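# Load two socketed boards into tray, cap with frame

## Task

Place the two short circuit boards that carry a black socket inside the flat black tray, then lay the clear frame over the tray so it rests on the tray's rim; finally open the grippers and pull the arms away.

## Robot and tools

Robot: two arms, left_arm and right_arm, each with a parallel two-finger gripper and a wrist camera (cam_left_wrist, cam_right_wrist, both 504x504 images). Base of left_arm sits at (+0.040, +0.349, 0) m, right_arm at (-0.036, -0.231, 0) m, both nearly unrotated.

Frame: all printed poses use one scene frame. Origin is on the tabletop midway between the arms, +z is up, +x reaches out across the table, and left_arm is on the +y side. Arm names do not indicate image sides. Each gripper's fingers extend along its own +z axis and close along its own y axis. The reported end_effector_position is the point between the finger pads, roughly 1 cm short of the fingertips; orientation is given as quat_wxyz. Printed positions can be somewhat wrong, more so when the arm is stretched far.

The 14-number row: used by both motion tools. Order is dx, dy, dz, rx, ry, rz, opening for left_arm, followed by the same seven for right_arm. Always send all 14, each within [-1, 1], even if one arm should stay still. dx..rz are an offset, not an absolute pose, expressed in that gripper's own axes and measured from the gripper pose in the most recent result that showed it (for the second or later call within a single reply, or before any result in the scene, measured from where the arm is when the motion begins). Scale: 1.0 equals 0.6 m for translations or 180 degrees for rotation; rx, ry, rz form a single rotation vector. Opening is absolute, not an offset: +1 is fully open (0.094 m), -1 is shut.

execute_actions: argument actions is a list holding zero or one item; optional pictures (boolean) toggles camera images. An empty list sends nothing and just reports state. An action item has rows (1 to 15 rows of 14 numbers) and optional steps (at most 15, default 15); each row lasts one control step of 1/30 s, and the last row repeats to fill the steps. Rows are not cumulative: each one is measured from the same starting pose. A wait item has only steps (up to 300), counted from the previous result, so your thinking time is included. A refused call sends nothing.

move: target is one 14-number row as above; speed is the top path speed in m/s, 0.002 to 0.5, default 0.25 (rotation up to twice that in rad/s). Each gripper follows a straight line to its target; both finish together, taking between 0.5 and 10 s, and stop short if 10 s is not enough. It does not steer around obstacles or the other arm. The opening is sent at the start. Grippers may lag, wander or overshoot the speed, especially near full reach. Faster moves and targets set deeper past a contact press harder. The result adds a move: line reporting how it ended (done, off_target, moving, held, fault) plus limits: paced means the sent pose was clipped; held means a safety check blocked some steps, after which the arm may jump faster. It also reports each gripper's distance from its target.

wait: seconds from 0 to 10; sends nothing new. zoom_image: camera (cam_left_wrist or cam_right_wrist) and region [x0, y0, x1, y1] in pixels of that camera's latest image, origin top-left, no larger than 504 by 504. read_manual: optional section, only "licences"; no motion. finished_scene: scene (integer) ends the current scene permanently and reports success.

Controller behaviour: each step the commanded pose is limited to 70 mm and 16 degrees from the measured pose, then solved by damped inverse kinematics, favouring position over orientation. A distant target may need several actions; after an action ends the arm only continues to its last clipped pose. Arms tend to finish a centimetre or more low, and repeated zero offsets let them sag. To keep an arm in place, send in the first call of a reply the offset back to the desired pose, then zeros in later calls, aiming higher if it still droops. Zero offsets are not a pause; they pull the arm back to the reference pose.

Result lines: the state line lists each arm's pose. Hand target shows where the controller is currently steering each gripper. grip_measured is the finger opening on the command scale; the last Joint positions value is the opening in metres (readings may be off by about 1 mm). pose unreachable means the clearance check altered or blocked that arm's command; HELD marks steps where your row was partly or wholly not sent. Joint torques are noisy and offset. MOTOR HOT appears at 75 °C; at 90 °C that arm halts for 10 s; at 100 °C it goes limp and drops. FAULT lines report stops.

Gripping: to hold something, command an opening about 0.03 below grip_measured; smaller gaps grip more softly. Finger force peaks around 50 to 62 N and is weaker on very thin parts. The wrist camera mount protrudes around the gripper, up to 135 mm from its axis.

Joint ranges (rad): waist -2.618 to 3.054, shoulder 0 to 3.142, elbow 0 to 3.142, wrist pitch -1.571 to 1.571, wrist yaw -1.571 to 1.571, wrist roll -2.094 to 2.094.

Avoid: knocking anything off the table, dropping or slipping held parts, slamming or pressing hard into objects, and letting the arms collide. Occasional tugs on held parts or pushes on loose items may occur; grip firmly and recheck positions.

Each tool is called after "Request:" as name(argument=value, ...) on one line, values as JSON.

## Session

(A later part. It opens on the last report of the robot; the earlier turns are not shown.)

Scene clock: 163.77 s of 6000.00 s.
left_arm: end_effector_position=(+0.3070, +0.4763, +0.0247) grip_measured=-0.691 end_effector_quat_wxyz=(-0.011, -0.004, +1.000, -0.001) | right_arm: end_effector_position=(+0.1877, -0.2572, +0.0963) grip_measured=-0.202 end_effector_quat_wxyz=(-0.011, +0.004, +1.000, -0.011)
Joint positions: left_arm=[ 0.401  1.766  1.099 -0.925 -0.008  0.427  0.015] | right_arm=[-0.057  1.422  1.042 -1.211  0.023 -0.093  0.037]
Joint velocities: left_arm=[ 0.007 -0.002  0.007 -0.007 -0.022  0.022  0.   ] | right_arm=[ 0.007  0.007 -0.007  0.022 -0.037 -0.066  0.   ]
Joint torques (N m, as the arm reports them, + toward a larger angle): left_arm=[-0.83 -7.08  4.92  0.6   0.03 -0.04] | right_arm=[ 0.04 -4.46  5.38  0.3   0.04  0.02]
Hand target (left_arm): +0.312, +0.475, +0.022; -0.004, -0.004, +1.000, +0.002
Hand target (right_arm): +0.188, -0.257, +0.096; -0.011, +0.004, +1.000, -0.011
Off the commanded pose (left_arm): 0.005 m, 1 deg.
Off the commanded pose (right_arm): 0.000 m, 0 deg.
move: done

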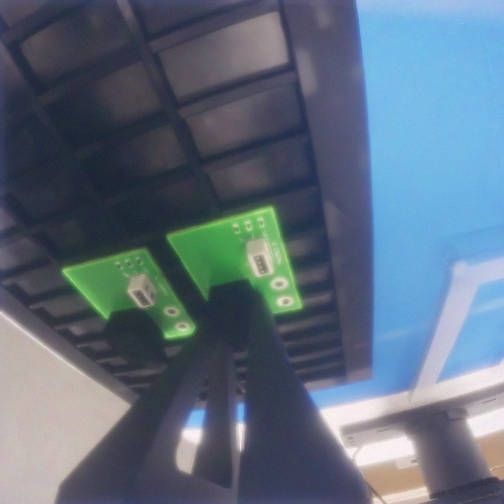

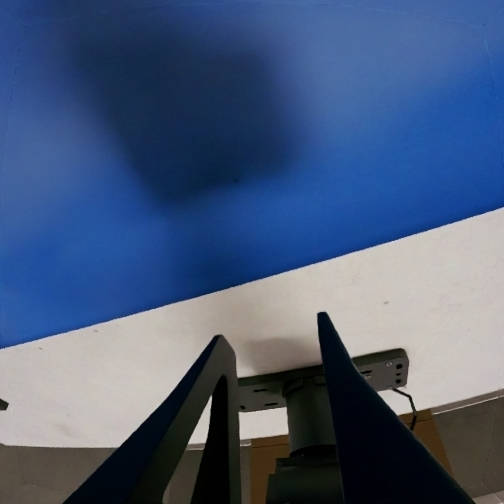

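Request:
move(target=[0,0,0,0,0,0,-0.45,0,0,0,0,0,0,-0.2])

Request:
move(target=[0,0,-0.1,0,-0.01,0,-0.45,0,0,0,0,0,0,-0.2], speed=0.15)

Request:
move(target=[0.17,-0.265,0,0,0,0,-0.2,0,0,0,0,0,0,-0.2], speed=0.15)

Scene clock: 169.53 s of 6000.00 s.
left_arm: end_effector_position=(+0.3070, +0.4763, +0.0247) grip_measured=-0.452 end_effector_quat_wxyz=(-0.011, -0.004, +1.000, -0.001) | right_arm: end_effector_position=(+0.1877, -0.2572, +0.0963) grip_measured=-0.202 end_effector_quat_wxyz=(-0.011, +0.004, +1.000, -0.011)
Joint positions: left_arm=[ 0.401  1.766  1.099 -0.925 -0.008  0.427  0.026] | right_arm=[-0.057  1.422  1.042 -1.211  0.023 -0.093  0.037]
Joint velocities: left_arm=[ 0.002 -0.007 -0.017  0.037  0.007 -0.007 -0.001] | right_arm=[ 0.007 -0.012 -0.002 -0.022 -0.051 -0.081 -0.   ]
Joint torques (N m, as the arm reports them, + toward a larger angle): left_arm=[-0.17 -7.2   5.6   0.23  0.01  0.04] | right_arm=[ 0.03 -4.45  5.38  0.3   0.04  0.02]
Hand target (left_arm): +0.307, +0.476, +0.025; -0.011, -0.004, +1.000, -0.001
Hand target (right_arm): +0.188, -0.257, +0.096; -0.011, +0.004, +1.000, -0.011
Off the commanded pose (left_arm): 0.000 m, 0 deg.
Off the commanded pose (right_arm): 0.000 m, 0 deg.
After step 90, 2.07 s passed at rest.
move: done

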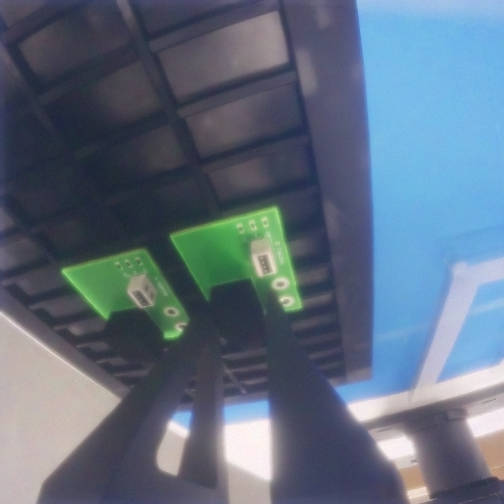

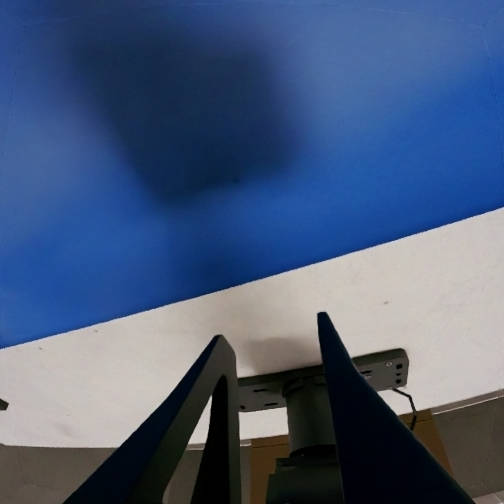

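Scene clock: 170.57 s of 6000.00 s.
left_arm: end_effector_position=(+0.3030, +0.4744, +0.0744) grip_measured=-0.452 end_effector_quat_wxyz=(-0.012, -0.004, +1.000, -0.001) | right_arm: end_effector_position=(+0.1877, -0.2572, +0.0963) grip_measured=-0.202 end_effector_quat_wxyz=(-0.011, +0.004, +1.000, -0.011)
Joint positions: left_arm=[ 0.401  1.689  1.217 -1.121 -0.008  0.427  0.026] | right_arm=[-0.057  1.422  1.042 -1.211  0.023 -0.093  0.037]
Joint velocities: left_arm=[-0.012  0.002 -0.012 -0.051 -0.081 -0.037  0.   ] | right_arm=[-0.007 -0.007 -0.002 -0.022  0.037  0.037 -0.   ]
Joint torques (N m, as the arm reports them, + toward a larger angle): left_arm=[ 0.61 -8.5   8.36  0.17  0.12  0.06] | right_arm=[ 0.03 -4.46  5.36  0.3   0.04  0.02]
Hand target (left_arm): +0.308, +0.477, +0.085; +0.004, -0.005, +1.000, -0.001
Hand target (right_arm): +0.188, -0.257, +0.096; -0.011, +0.004, +1.000, -0.011
Off the commanded pose (left_arm): 0.012 m, 2 deg.
Off the commanded pose (right_arm): 0.000 m, 0 deg.
move: off_target (left_arm)

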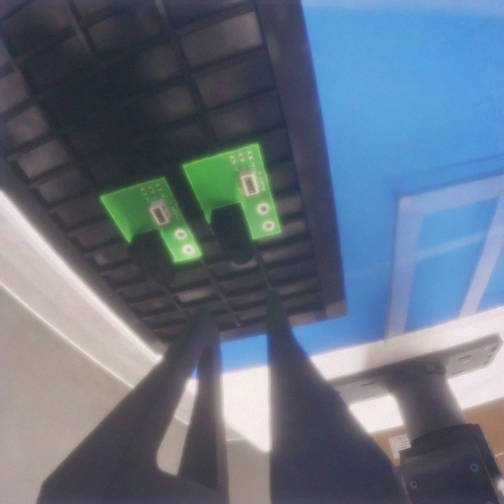

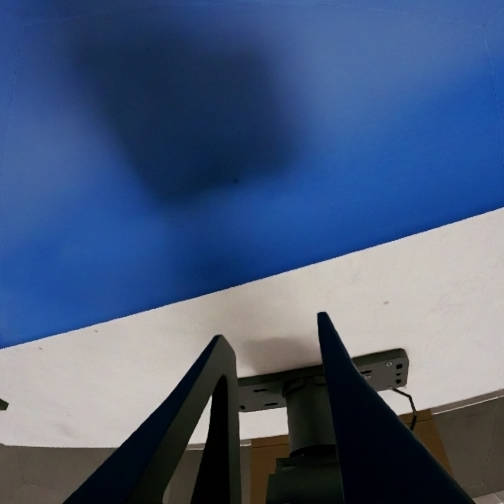

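Scene clock: 172.47 s of 6000.00 s.
left_arm: end_effector_position=(+0.2063, +0.3159, +0.0763) grip_measured=-0.202 end_effector_quat_wxyz=(-0.013, -0.003, +1.000, +0.002) | right_arm: end_effector_position=(+0.1877, -0.2572, +0.0963) grip_measured=-0.202 end_effector_quat_wxyz=(-0.011, +0.004, +1.000, -0.011)
Joint positions: left_arm=[-0.237  1.212  0.808 -1.193  0.002 -0.21   0.037] | right_arm=[-0.057  1.422  1.042 -1.211  0.023 -0.093  0.037]
Joint velocities: left_arm=[-0.012 -0.007 -0.012  0.037 -0.022 -0.022 -0.   ] | right_arm=[-0.002 -0.007 -0.007  0.037 -0.051  0.066  0.   ]
Joint torques (N m, as the arm reports them, + toward a larger angle): left_arm=[-1.02 -4.56  5.73  0.2   0.06 -0.02] | right_arm=[ 0.06 -4.47  5.39  0.3   0.03  0.03]
Hand target (left_arm): +0.204, +0.314, +0.078; -0.009, -0.005, +1.000, -0.000
Hand target (right_arm): +0.188, -0.257, +0.096; -0.011, +0.004, +1.000, -0.011
Off the commanded pose (left_arm): 0.004 m, 0 deg.
Off the commanded pose (right_arm): 0.000 m, 0 deg.
move: done

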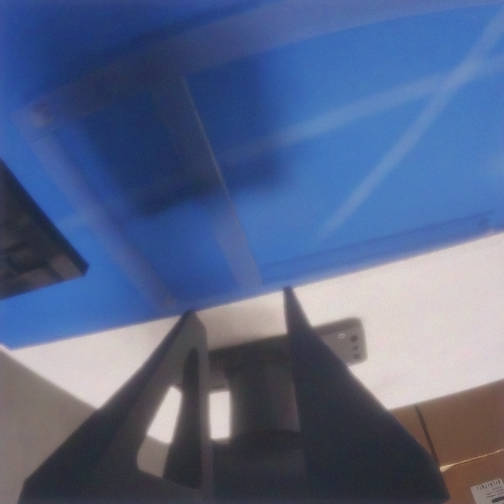

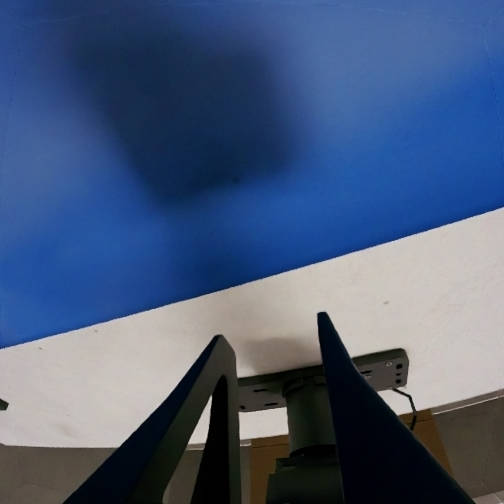

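Request:
move(target=[-0.025,0.007,0.075,0,-0.012,-0.015,-0.2,0,0,0,0,0,0,-0.2], speed=0.05)

Scene clock: 197.03 s of 6000.00 s.
left_arm: end_effector_position=(+0.2140, +0.3175, +0.0331) grip_measured=-0.202 end_effector_quat_wxyz=(-0.006, -0.016, +1.000, +0.000) | right_arm: end_effector_position=(+0.1877, -0.2572, +0.0963) grip_measured=-0.202 end_effector_quat_wxyz=(-0.011, +0.004, +1.000, -0.011)
Joint positions: left_arm=[-0.22   1.279  0.674 -0.978  0.002 -0.217  0.037] | right_arm=[-0.057  1.422  1.042 -1.211  0.023 -0.093  0.037]
Joint velocities: left_arm=[ 0.007 -0.002 -0.007  0.081 -0.022  0.051 -0.001] | right_arm=[-0.017 -0.007 -0.022 -0.095 -0.022  0.037  0.   ]
Joint torques (N m, as the arm reports them, + toward a larger angle): left_arm=[ 0.62 -3.01  5.53  0.69 -0.04 -0.1 ] | right_arm=[ 0.01 -4.46  5.41  0.3   0.04  0.01]
Hand target (left_arm): +0.220, +0.320, +0.031; +0.006, -0.027, +1.000, +0.002
Hand target (right_arm): +0.188, -0.257, +0.096; -0.011, +0.004, +1.000, -0.011
Off the commanded pose (left_arm): 0.007 m, 2 deg.
Off the commanded pose (right_arm): 0.000 m, 0 deg.
After step 90, 20.23 s passed at rest.
move: done

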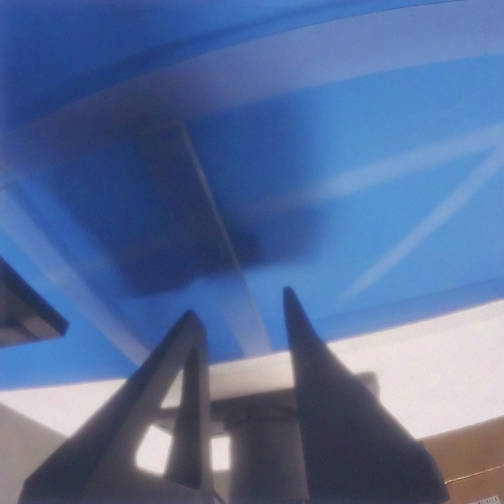

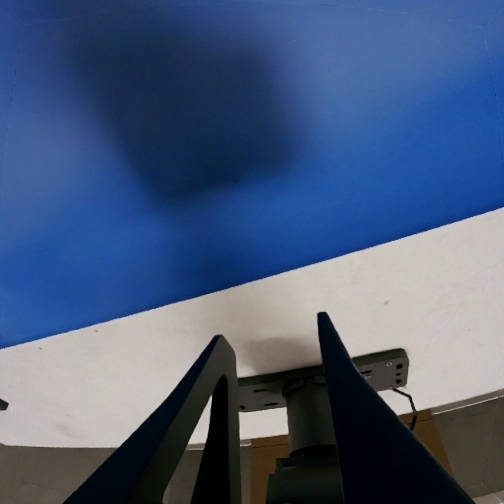

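Request:
move(target=[-0.004,0.014,0.037,0,-0.005,-0.008,-0.2,0,0,0,0,0,0,-0.2], speed=0.03)

Request:
move(target=[0,0,0,0,0,0,-0.75,0,0,0,0,0,0,-0.2])

Scene clock: 200.77 s of 6000.00 s.
left_arm: end_effector_position=(+0.2109, +0.3239, +0.0133) grip_measured=-0.202 end_effector_quat_wxyz=(-0.008, -0.029, +1.000, +0.000) | right_arm: end_effector_position=(+0.1877, -0.2572, +0.0963) grip_measured=-0.202 end_effector_quat_wxyz=(-0.011, +0.004, +1.000, -0.011)
Joint positions: left_arm=[-0.187  1.304  0.605 -0.888  0.002 -0.21   0.037] | right_arm=[-0.057  1.422  1.042 -1.211  0.023 -0.093  0.037]
Joint velocities: left_arm=[-0.012  0.007 -0.002 -0.051 -0.037 -0.051 -0.001] | right_arm=[-0.027 -0.007  0.017 -0.066 -0.022 -0.051  0.001]
Joint torques (N m, as the arm reports them, + toward a larger angle): left_arm=[ 0.9  -2.88  5.09  0.63 -0.01  0.17] | right_arm=[ 0.06 -4.45  5.4   0.31  0.03  0.03]
Hand target (left_arm): +0.216, +0.326, +0.011; +0.002, -0.028, +1.000, +0.001
Hand target (right_arm): +0.188, -0.257, +0.096; -0.011, +0.004, +1.000, -0.011
Off the commanded pose (left_arm): 0.006 m, 1 deg.
Off the commanded pose (right_arm): 0.000 m, 0 deg.
move: done

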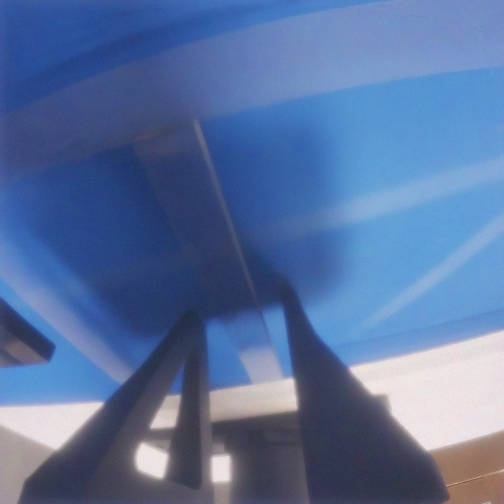

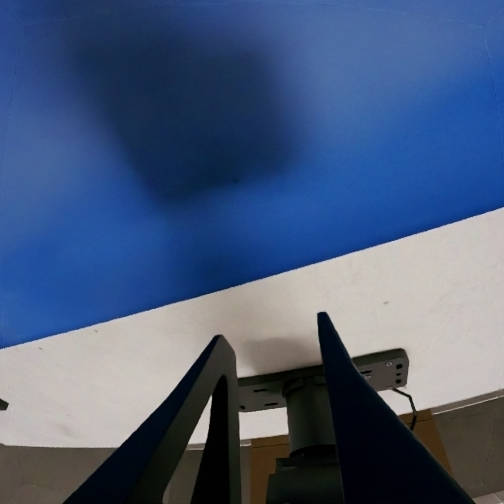

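Scene clock: 201.27 s of 6000.00 s.
left_arm: end_effector_position=(+0.2108, +0.3240, +0.0133) grip_measured=-0.724 end_effector_quat_wxyz=(-0.008, -0.029, +1.000, +0.001) | right_arm: end_effector_position=(+0.1877, -0.2572, +0.0963) grip_measured=-0.202 end_effector_quat_wxyz=(-0.011, +0.004, +1.000, -0.011)
Joint positions: left_arm=[-0.187  1.304  0.605 -0.888  0.001 -0.211  0.013] | right_arm=[-0.057  1.422  1.042 -1.211  0.023 -0.093  0.037]
Joint velocities: left_arm=[-0.002  0.007 -0.017  0.037 -0.007  0.022 -0.001] | right_arm=[ 0.002 -0.002 -0.012 -0.022 -0.051 -0.007 -0.   ]
Joint torques (N m, as the arm reports them, + toward a larger angle): left_arm=[ 0.   -3.25  5.8   0.27  0.06  0.  ] | right_arm=[ 0.05 -4.47  5.41  0.31  0.04  0.03]
Hand target (left_arm): +0.211, +0.324, +0.013; -0.008, -0.029, +1.000, +0.001
Hand target (right_arm): +0.188, -0.257, +0.096; -0.011, +0.004, +1.000, -0.011
Off the commanded pose (left_arm): 0.000 m, 0 deg.
Off the commanded pose (right_arm): 0.000 m, 0 deg.
move: done

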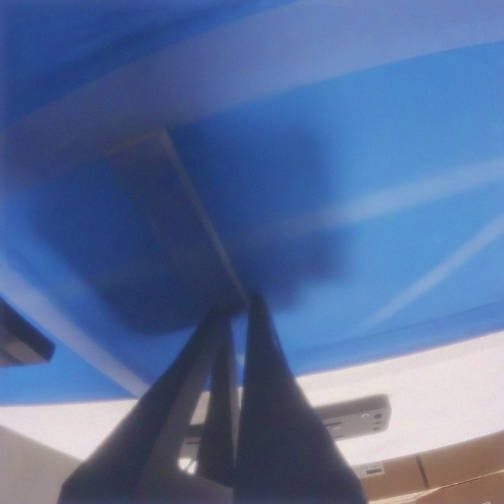

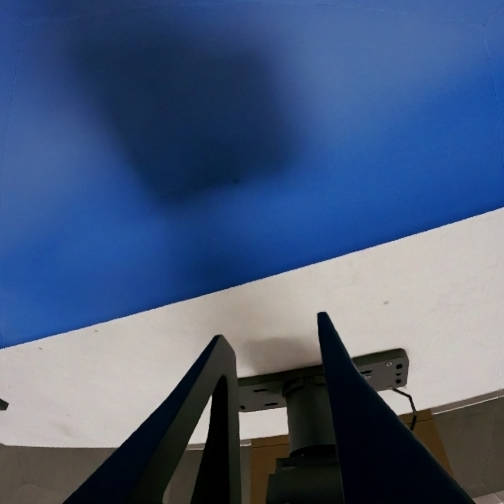

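Request:
move(target=[0,0,-0.13,0,-0.008,0,-0.76,0,0,0,0,0,0,-0.2], speed=0.08)

Request:
move(target=[-0.05,0.33,-0.02,0,0,0,-0.76,0,0,0,0,0,0,-0.2], speed=0.12)

Request:
move(target=[-0.05,-0.03,-0.015,0,0,-0.48,-0.76,0,0,0,0,0,0,-0.2], speed=0.2)

Scene clock: 206.70 s of 6000.00 s.
left_arm: end_effector_position=(+0.2045, +0.3250, +0.0806) grip_measured=-0.724 end_effector_quat_wxyz=(-0.017, -0.029, +0.999, +0.002) | right_arm: end_effector_position=(+0.1877, -0.2572, +0.0963) grip_measured=-0.202 end_effector_quat_wxyz=(-0.011, +0.004, +1.000, -0.011)
Joint positions: left_arm=[-0.187  1.203  0.819 -1.221  0.001 -0.211  0.013] | right_arm=[-0.057  1.422  1.042 -1.211  0.023 -0.093  0.037]
Joint velocities: left_arm=[-0.017 -0.012 -0.017 -0.081  0.007 -0.037 -0.001] | right_arm=[ 0.002 -0.012  0.012 -0.037  0.051 -0.066 -0.002]
Joint torques (N m, as the arm reports them, + toward a larger angle): left_arm=[-0.07 -4.45  9.09  0.21 -0.03 -0.02] | right_arm=[ 0.05 -4.44  5.39  0.3   0.03  0.02]
Hand target (left_arm): +0.211, +0.325, +0.091; +0.005, -0.029, +1.000, +0.001
Hand target (right_arm): +0.188, -0.257, +0.096; -0.011, +0.004, +1.000, -0.011
Off the commanded pose (left_arm): 0.013 m, 2 deg.
Off the commanded pose (right_arm): 0.000 m, 0 deg.
After step 90, 0.90 s passed at rest.
move: off_target (left_arm)

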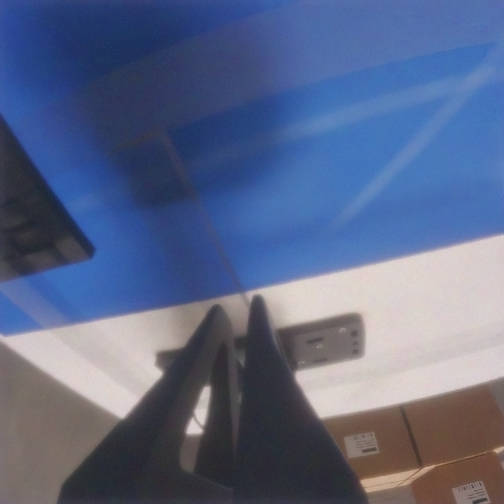

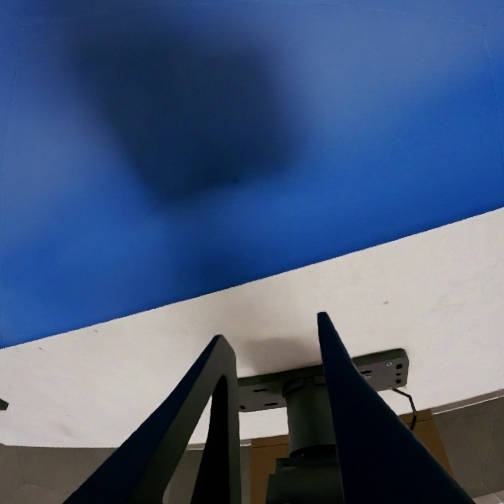

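Scene clock: 208.87 s of 6000.00 s.
left_arm: end_effector_position=(+0.2151, +0.5167, +0.0836) grip_measured=-0.724 end_effector_quat_wxyz=(-0.035, -0.032, +0.999, -0.009) | right_arm: end_effector_position=(+0.1877, -0.2572, +0.0963) grip_measured=-0.202 end_effector_quat_wxyz=(-0.011, +0.004, +1.000, -0.011)
Joint positions: left_arm=[ 0.702  1.538  1.094 -1.192 -0.031  0.671  0.013] | right_arm=[-0.057  1.422  1.042 -1.211  0.023 -0.093  0.037]
Joint velocities: left_arm=[ 0.007 -0.007 -0.012 -0.066  0.066  0.095 -0.   ] | right_arm=[ 0.007 -0.012  0.027 -0.007 -0.037  0.007 -0.001]
Joint torques (N m, as the arm reports them, + toward a larger angle): left_arm=[ 0.73 -5.69  8.81  0.25  0.    0.08] | right_arm=[ 0.03 -4.42  5.4   0.31  0.03  0.01]
Hand target (left_arm): +0.221, +0.525, +0.091; -0.021, -0.029, +0.999, +0.001
Hand target (right_arm): +0.188, -0.257, +0.096; -0.011, +0.004, +1.000, -0.011
Off the commanded pose (left_arm): 0.015 m, 2 deg.
Off the commanded pose (right_arm): 0.000 m, 0 deg.
move: off_target (left_arm)

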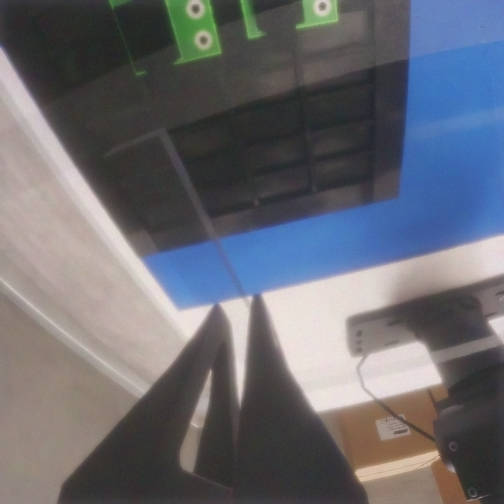

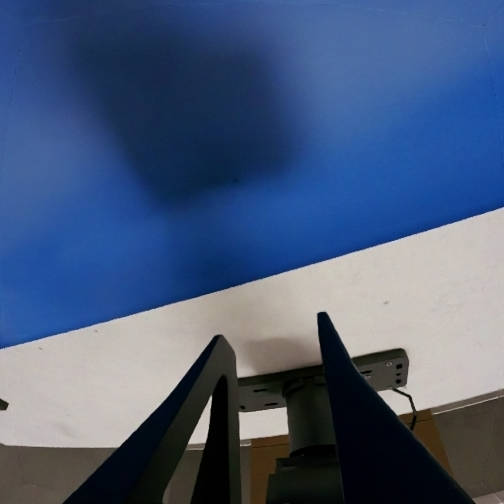

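Scene clock: 213.17 s of 6000.00 s.
left_arm: end_effector_position=(+0.2395, +0.4999, +0.0839) grip_measured=-0.723 end_effector_quat_wxyz=(+0.041, +0.706, -0.707, -0.020) | right_arm: end_effector_position=(+0.1877, -0.2572, +0.0963) grip_measured=-0.202 end_effector_quat_wxyz=(-0.011, +0.004, +1.000, -0.011)
Joint positions: left_arm=[ 0.59   1.587  1.142 -1.213 -0.026 -0.945  0.013] | right_arm=[-0.057  1.422  1.042 -1.211  0.023 -0.093  0.037]
Joint velocities: left_arm=[ 0.017 -0.012  0.017  0.022 -0.007 -0.022  0.   ] | right_arm=[-0.017 -0.002 -0.002  0.11   0.007 -0.051 -0.   ]
Joint torques (N m, as the arm reports them, + toward a larger angle): left_arm=[-1.31 -5.88  9.06 -0.04 -0.02 -0.08] | right_arm=[ 0.05 -4.43  5.38  0.3   0.04  0.02]
Hand target (left_arm): +0.247, +0.501, +0.091; +0.031, +0.707, -0.706, -0.017
Hand target (right_arm): +0.188, -0.257, +0.096; -0.011, +0.004, +1.000, -0.011
Off the commanded pose (left_arm): 0.010 m, 1 deg.
Off the commanded pose (right_arm): 0.000 m, 0 deg.
move: done

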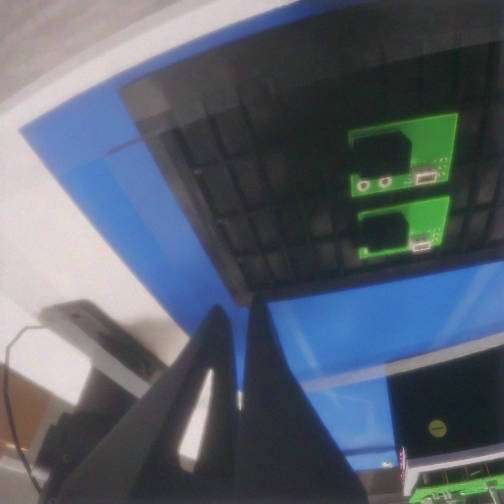

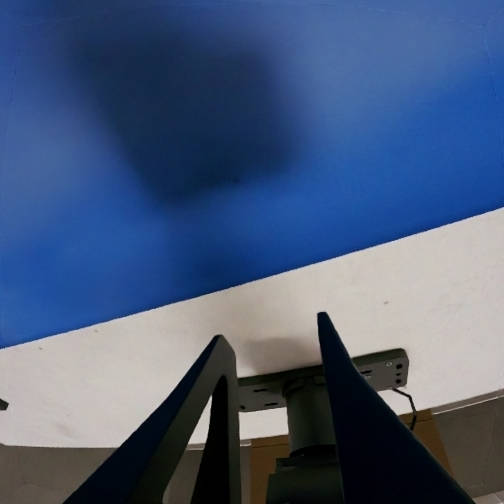

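Request:
move(target=[0,-0.07,0.05,0.035,-0.013,0,-0.76,0,0,0,0,0,0,-0.2], speed=0.05)

Scene clock: 219.70 s of 6000.00 s.
left_arm: end_effector_position=(+0.2744, +0.5002, +0.0510) grip_measured=-0.723 end_effector_quat_wxyz=(-0.006, +0.707, -0.708, +0.001) | right_arm: end_effector_position=(+0.1877, -0.2572, +0.0963) grip_measured=-0.202 end_effector_quat_wxyz=(-0.011, +0.004, +1.000, -0.011)
Joint positions: left_arm=[ 0.533  1.637  1.063 -0.986 -0.001 -1.001  0.013] | right_arm=[-0.057  1.422  1.042 -1.211  0.023 -0.093  0.037]
Joint velocities: left_arm=[-0.007 -0.007 -0.007  0.066 -0.022 -0.037 -0.001] | right_arm=[-0.017  0.007 -0.007  0.051 -0.022 -0.007  0.   ]
Joint torques (N m, as the arm reports them, + toward a larger angle): left_arm=[-0.93 -6.6   5.57  0.48  0.06 -0.09] | right_arm=[ 0.03 -4.48  5.37  0.3   0.04  0.01]
Hand target (left_arm): +0.279, +0.499, +0.050; -0.013, +0.707, -0.708, +0.005
Hand target (right_arm): +0.188, -0.257, +0.096; -0.011, +0.004, +1.000, -0.011
Off the commanded pose (left_arm): 0.005 m, 1 deg.
Off the commanded pose (right_arm): 0.000 m, 0 deg.
After step 90, 1.90 s passed at rest.
move: done

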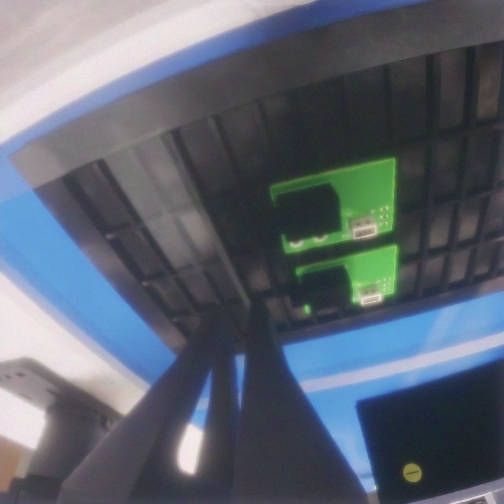

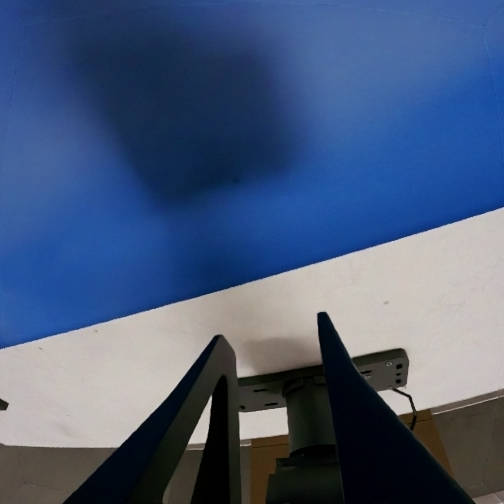

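Looks close to aligned. Lower further.

Request:
move(target=[0.003,-0.004,0.03,0,0,0,-0.76,0,0,0,0,0,0,-0.2], speed=0.02)

Scene clock: 222.77 s of 6000.00 s.
left_arm: end_effector_position=(+0.2727, +0.4992, +0.0336) grip_measured=-0.723 end_effector_quat_wxyz=(+0.002, +0.707, -0.708, -0.001) | right_arm: end_effector_position=(+0.1877, -0.2572, +0.0963) grip_measured=-0.202 end_effector_quat_wxyz=(-0.011, +0.004, +1.000, -0.011)
Joint positions: left_arm=[ 0.533  1.67   1.025 -0.931 -0.001 -1.002  0.013] | right_arm=[-0.057  1.422  1.042 -1.211  0.023 -0.093  0.037]
Joint velocities: left_arm=[-0.002 -0.007 -0.017 -0.007 -0.037 -0.007 -0.   ] | right_arm=[ 0.007 -0.002 -0.022  0.051 -0.022 -0.007 -0.001]
Joint torques (N m, as the arm reports them, + toward a larger angle): left_arm=[-0.86 -6.36  5.54  0.53  0.04 -0.08] | right_arm=[ 0.03 -4.43  5.4   0.3   0.04  0.02]
Hand target (left_arm): +0.277, +0.498, +0.033; -0.006, +0.706, -0.708, +0.001
Hand target (right_arm): +0.188, -0.257, +0.096; -0.011, +0.004, +1.000, -0.011
Off the commanded pose (left_arm): 0.004 m, 1 deg.
Off the commanded pose (right_arm): 0.000 m, 0 deg.
move: done

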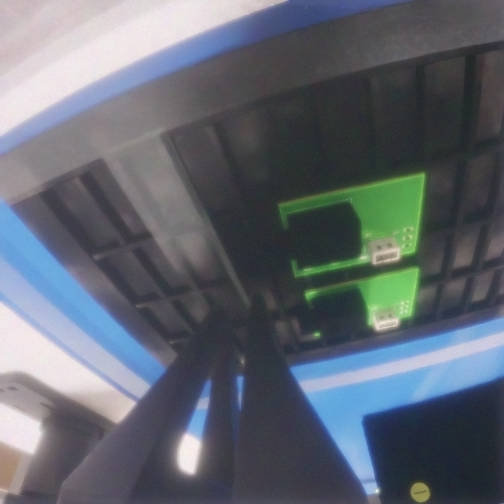

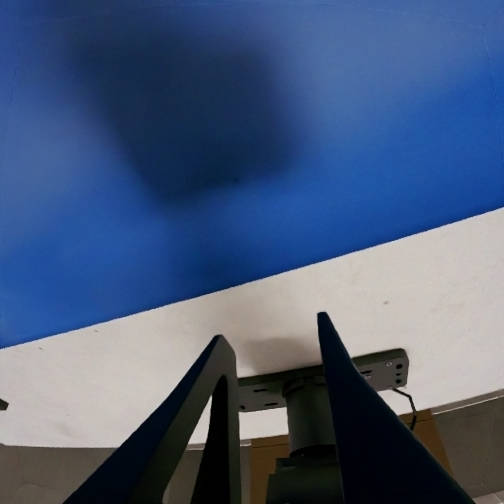

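Request:
move(target=[0.003,-0.014,0.012,0.004,0,0,-0.76,0,0,0,0,0,0,-0.2], speed=0.015)

Scene clock: 227.50 s of 6000.00 s.
left_arm: end_effector_position=(+0.2765, +0.4990, +0.0271) grip_measured=-0.723 end_effector_quat_wxyz=(+0.004, +0.707, -0.708, -0.001) | right_arm: end_effector_position=(+0.1877, -0.2572, +0.0963) grip_measured=-0.202 end_effector_quat_wxyz=(-0.011, +0.004, +1.000, -0.011)
Joint positions: left_arm=[ 0.527  1.695  1.025 -0.91   0.001 -1.008  0.013] | right_arm=[-0.057  1.422  1.042 -1.211  0.023 -0.093  0.037]
Joint velocities: left_arm=[-0.017 -0.012 -0.012  0.081  0.051 -0.037 -0.   ] | right_arm=[ 0.002 -0.007 -0.007 -0.066 -0.022 -0.095  0.002]
Joint torques (N m, as the arm reports them, + toward a larger angle): left_arm=[-0.86 -7.17  5.47  0.46  0.1  -0.1 ] | right_arm=[ 0.04 -4.45  5.36  0.3   0.04  0.02]
Hand target (left_arm): +0.281, +0.497, +0.026; -0.002, +0.707, -0.707, +0.003
Hand target (right_arm): +0.188, -0.257, +0.096; -0.011, +0.004, +1.000, -0.011
Off the commanded pose (left_arm): 0.005 m, 1 deg.
Off the commanded pose (right_arm): 0.000 m, 0 deg.
After step 90, 0.77 s passed at rest.
move: done

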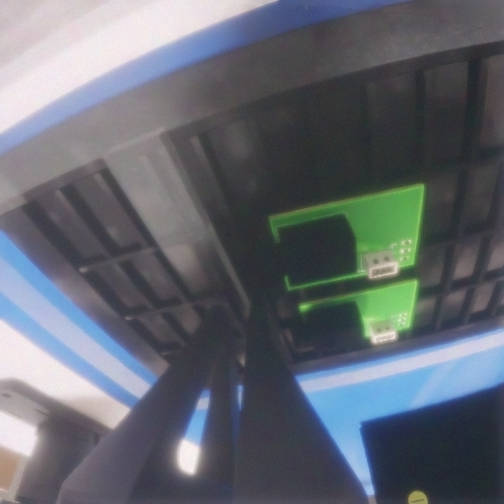

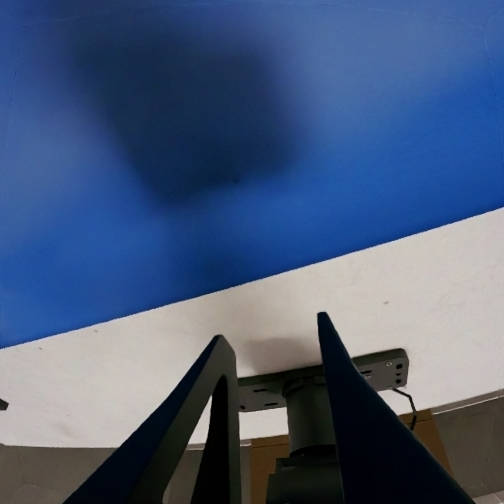

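Request:
move(target=[0.003,-0.008,0.014,0.004,0,0,-0.76,0,0,0,0,0,0,-0.2], speed=0.015)

Request:
zoom_image(camera="cam_left_wrist", region=[0,150,340,440])

Scene clock: 231.73 s of 6000.00 s.
left_arm: end_effector_position=(+0.2790, +0.4994, +0.0235) grip_measured=-0.723 end_effector_quat_wxyz=(+0.003, +0.707, -0.707, +0.002) | right_arm: end_effector_position=(+0.1877, -0.2572, +0.0963) grip_measured=-0.202 end_effector_quat_wxyz=(-0.011, +0.004, +1.000, -0.011)
Joint positions: left_arm=[ 0.527  1.705  1.021 -0.891  0.006 -1.009  0.013] | right_arm=[-0.057  1.422  1.042 -1.211  0.023 -0.093  0.037]
Joint velocities: left_arm=[ 0.007 -0.022 -0.012 -0.051 -0.022 -0.007  0.   ] | right_arm=[ 0.022 -0.012 -0.007 -0.007  0.037  0.007  0.   ]
Joint torques (N m, as the arm reports them, + toward a larger angle): left_arm=[-0.85 -6.29  4.55  0.61  0.07 -0.1 ] | right_arm=[ 0.05 -4.48  5.38  0.3   0.03  0.03]
Hand target (left_arm): +0.281, +0.497, +0.019; -0.000, +0.707, -0.708, +0.004
Hand target (right_arm): +0.188, -0.257, +0.096; -0.011, +0.004, +1.000, -0.011
Off the commanded pose (left_arm): 0.006 m, 0 deg.
Off the commanded pose (right_arm): 0.000 m, 0 deg.
After step 90, 0.37 s passed at rest.
move: done

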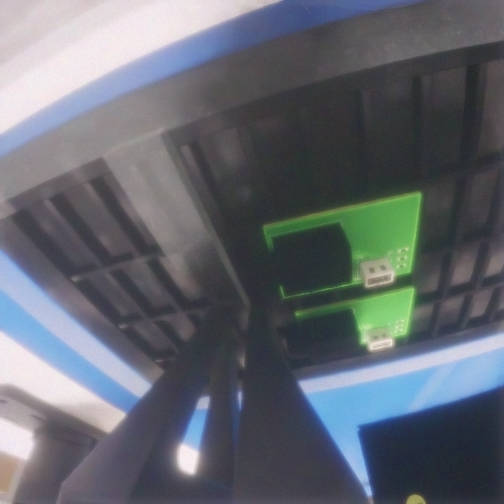

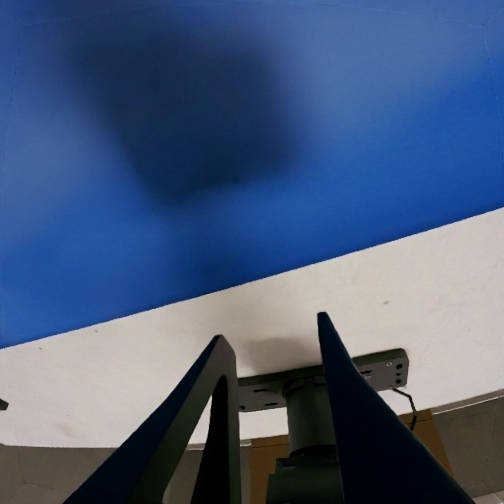

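Region (0, 150, 340, 440) of cam_left_wrist's 504x504 image, scaled by 1.482, with more detail than that image has; it fills the top 430 rows of this view, and the rest is white.

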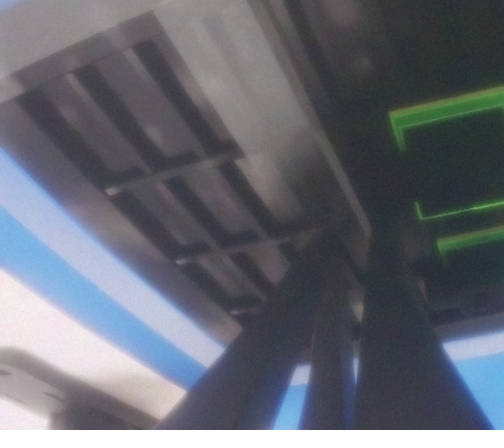

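Seems landed. Release and view from above.

Request:
move(target=[0,0,-0.003,0,0,0,-0.6,0,0,0,0,0,0,-0.2])

Request:
move(target=[0,0,-0.08,0.01,0,0,-0.6,0,0,0,0,0,0,-0.2], speed=0.06)

Request:
move(target=[0.03,-0.06,-0.2,0.01,0,0,-0.6,0,0,0,0,0,0,-0.2])

Request:
zoom_image(camera="cam_left_wrist", region=[30,0,430,300])

Scene clock: 236.10 s of 6000.00 s.
left_arm: end_effector_position=(+0.2789, +0.4994, +0.0235) grip_measured=-0.602 end_effector_quat_wxyz=(+0.003, +0.707, -0.707, +0.002) | right_arm: end_effector_position=(+0.1877, -0.2572, +0.0963) grip_measured=-0.202 end_effector_quat_wxyz=(-0.011, +0.004, +1.000, -0.011)
Joint positions: left_arm=[ 0.527  1.705  1.021 -0.891  0.006 -1.009  0.019] | right_arm=[-0.057  1.422  1.042 -1.211  0.023 -0.093  0.037]
Joint velocities: left_arm=[ 0.012  0.007 -0.002 -0.022  0.007 -0.007  0.   ] | right_arm=[-0.012  0.002 -0.007 -0.022 -0.007  0.066  0.   ]
Joint torques (N m, as the arm reports them, + toward a larger angle): left_arm=[ 0.   -7.2   6.12  0.22  0.    0.03] | right_arm=[ 0.06 -4.46  5.38  0.3   0.04  0.01]
Hand target (left_arm): +0.279, +0.499, +0.025; +0.003, +0.707, -0.707, +0.002
Hand target (right_arm): +0.188, -0.257, +0.096; -0.011, +0.004, +1.000, -0.011
Off the commanded pose (left_arm): 0.002 m, 0 deg.
Off the commanded pose (right_arm): 0.000 m, 0 deg.
After step 90, 0.67 s passed at rest.
move: done

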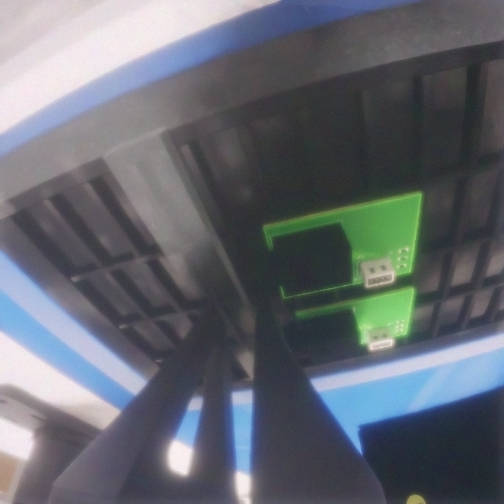

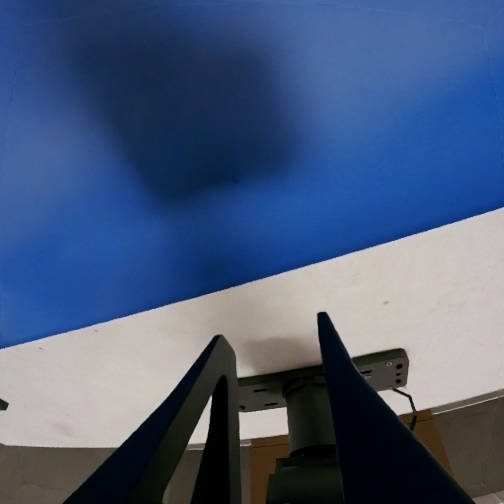

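Scene clock: 237.37 s of 6000.00 s.
left_arm: end_effector_position=(+0.2737, +0.4938, +0.0590) grip_measured=-0.602 end_effector_quat_wxyz=(+0.010, +0.706, -0.708, +0.006) | right_arm: end_effector_position=(+0.1877, -0.2572, +0.0963) grip_measured=-0.202 end_effector_quat_wxyz=(-0.011, +0.004, +1.000, -0.011)
Joint positions: left_arm=[ 0.527  1.638  1.098 -1.047  0.017 -1.007  0.019] | right_arm=[-0.057  1.422  1.042 -1.211  0.023 -0.093  0.037]
Joint velocities: left_arm=[-0.002  0.012  0.002  0.081  0.095 -0.051 -0.001] | right_arm=[-0.002 -0.012 -0.002 -0.051 -0.066  0.022 -0.   ]
Joint torques (N m, as the arm reports them, + toward a larger angle): left_arm=[ 0.94 -8.35  8.64  0.17  0.09  0.08] | right_arm=[ 0.04 -4.46  5.38  0.31  0.03  0.02]
Hand target (left_arm): +0.278, +0.500, +0.071; -0.009, +0.707, -0.707, +0.013
Hand target (right_arm): +0.188, -0.257, +0.096; -0.011, +0.004, +1.000, -0.011
Off the commanded pose (left_arm): 0.015 m, 2 deg.
Off the commanded pose (right_arm): 0.000 m, 0 deg.
move: off_target (left_arm)

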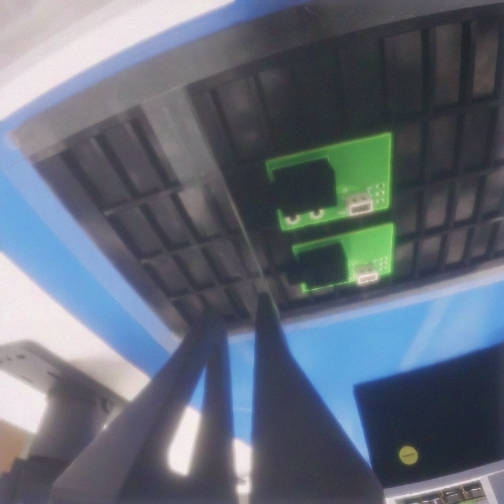

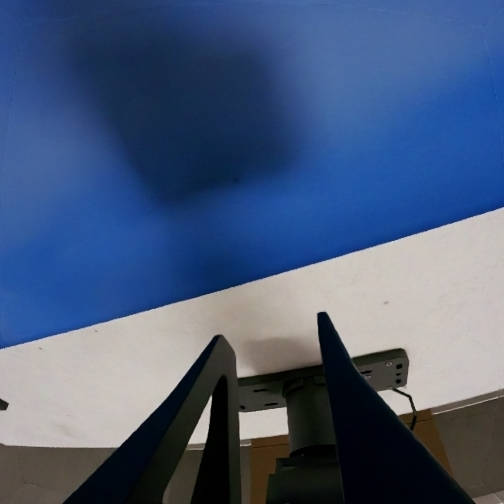

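Scene clock: 238.63 s of 6000.00 s.
left_arm: end_effector_position=(+0.3061, +0.4814, +0.1728) grip_measured=-0.602 end_effector_quat_wxyz=(+0.005, +0.706, -0.708, +0.013) | right_arm: end_effector_position=(+0.1877, -0.2572, +0.0963) grip_measured=-0.202 end_effector_quat_wxyz=(-0.011, +0.004, +1.000, -0.011)
Joint positions: left_arm=[ 0.44   1.677  1.597 -1.491  0.028 -1.093  0.019] | right_arm=[-0.057  1.422  1.042 -1.211  0.023 -0.093  0.037]
Joint velocities: left_arm=[ 0.002 -0.002 -0.012  0.007  0.037 -0.022 -0.   ] | right_arm=[ 0.017  0.007  0.002 -0.007 -0.007  0.066  0.   ]
Joint torques (N m, as the arm reports them, + toward a larger angle): left_arm=[-0.8  -7.12  8.2   0.15  0.04 -0.11] | right_arm=[ 0.04 -4.47  5.39  0.29  0.03  0.01]
Hand target (left_arm): +0.309, +0.479, +0.179; -0.002, +0.706, -0.708, +0.018
Hand target (right_arm): +0.188, -0.257, +0.096; -0.011, +0.004, +1.000, -0.011
Off the commanded pose (left_arm): 0.008 m, 1 deg.
Off the commanded pose (right_arm): 0.000 m, 0 deg.
move: done

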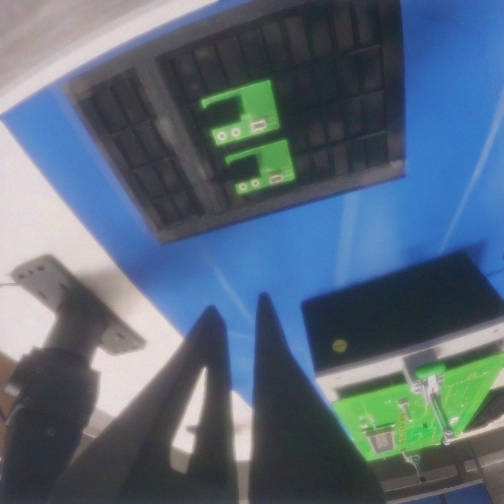

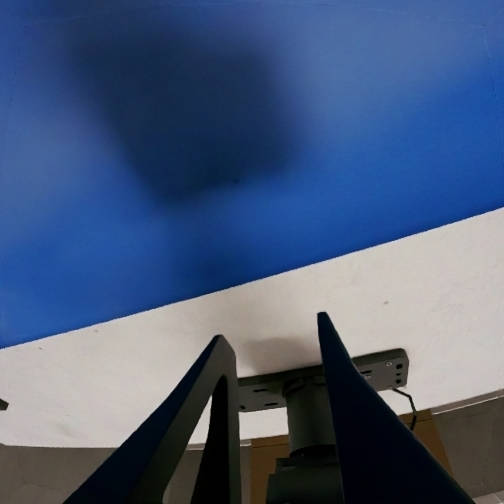

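Region (30, 0, 430, 300) of cam_left_wrist's 504x504 image, scaled by 1.260, with more detail than that image has; it fills the top 378 rows of this view, and the rest is white.

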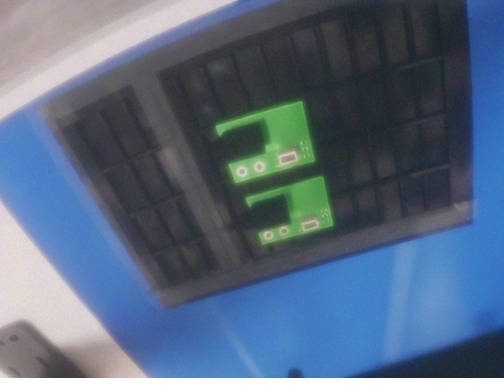

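Request:
finished_scene(scene=1)

The scene is finished: the task was done.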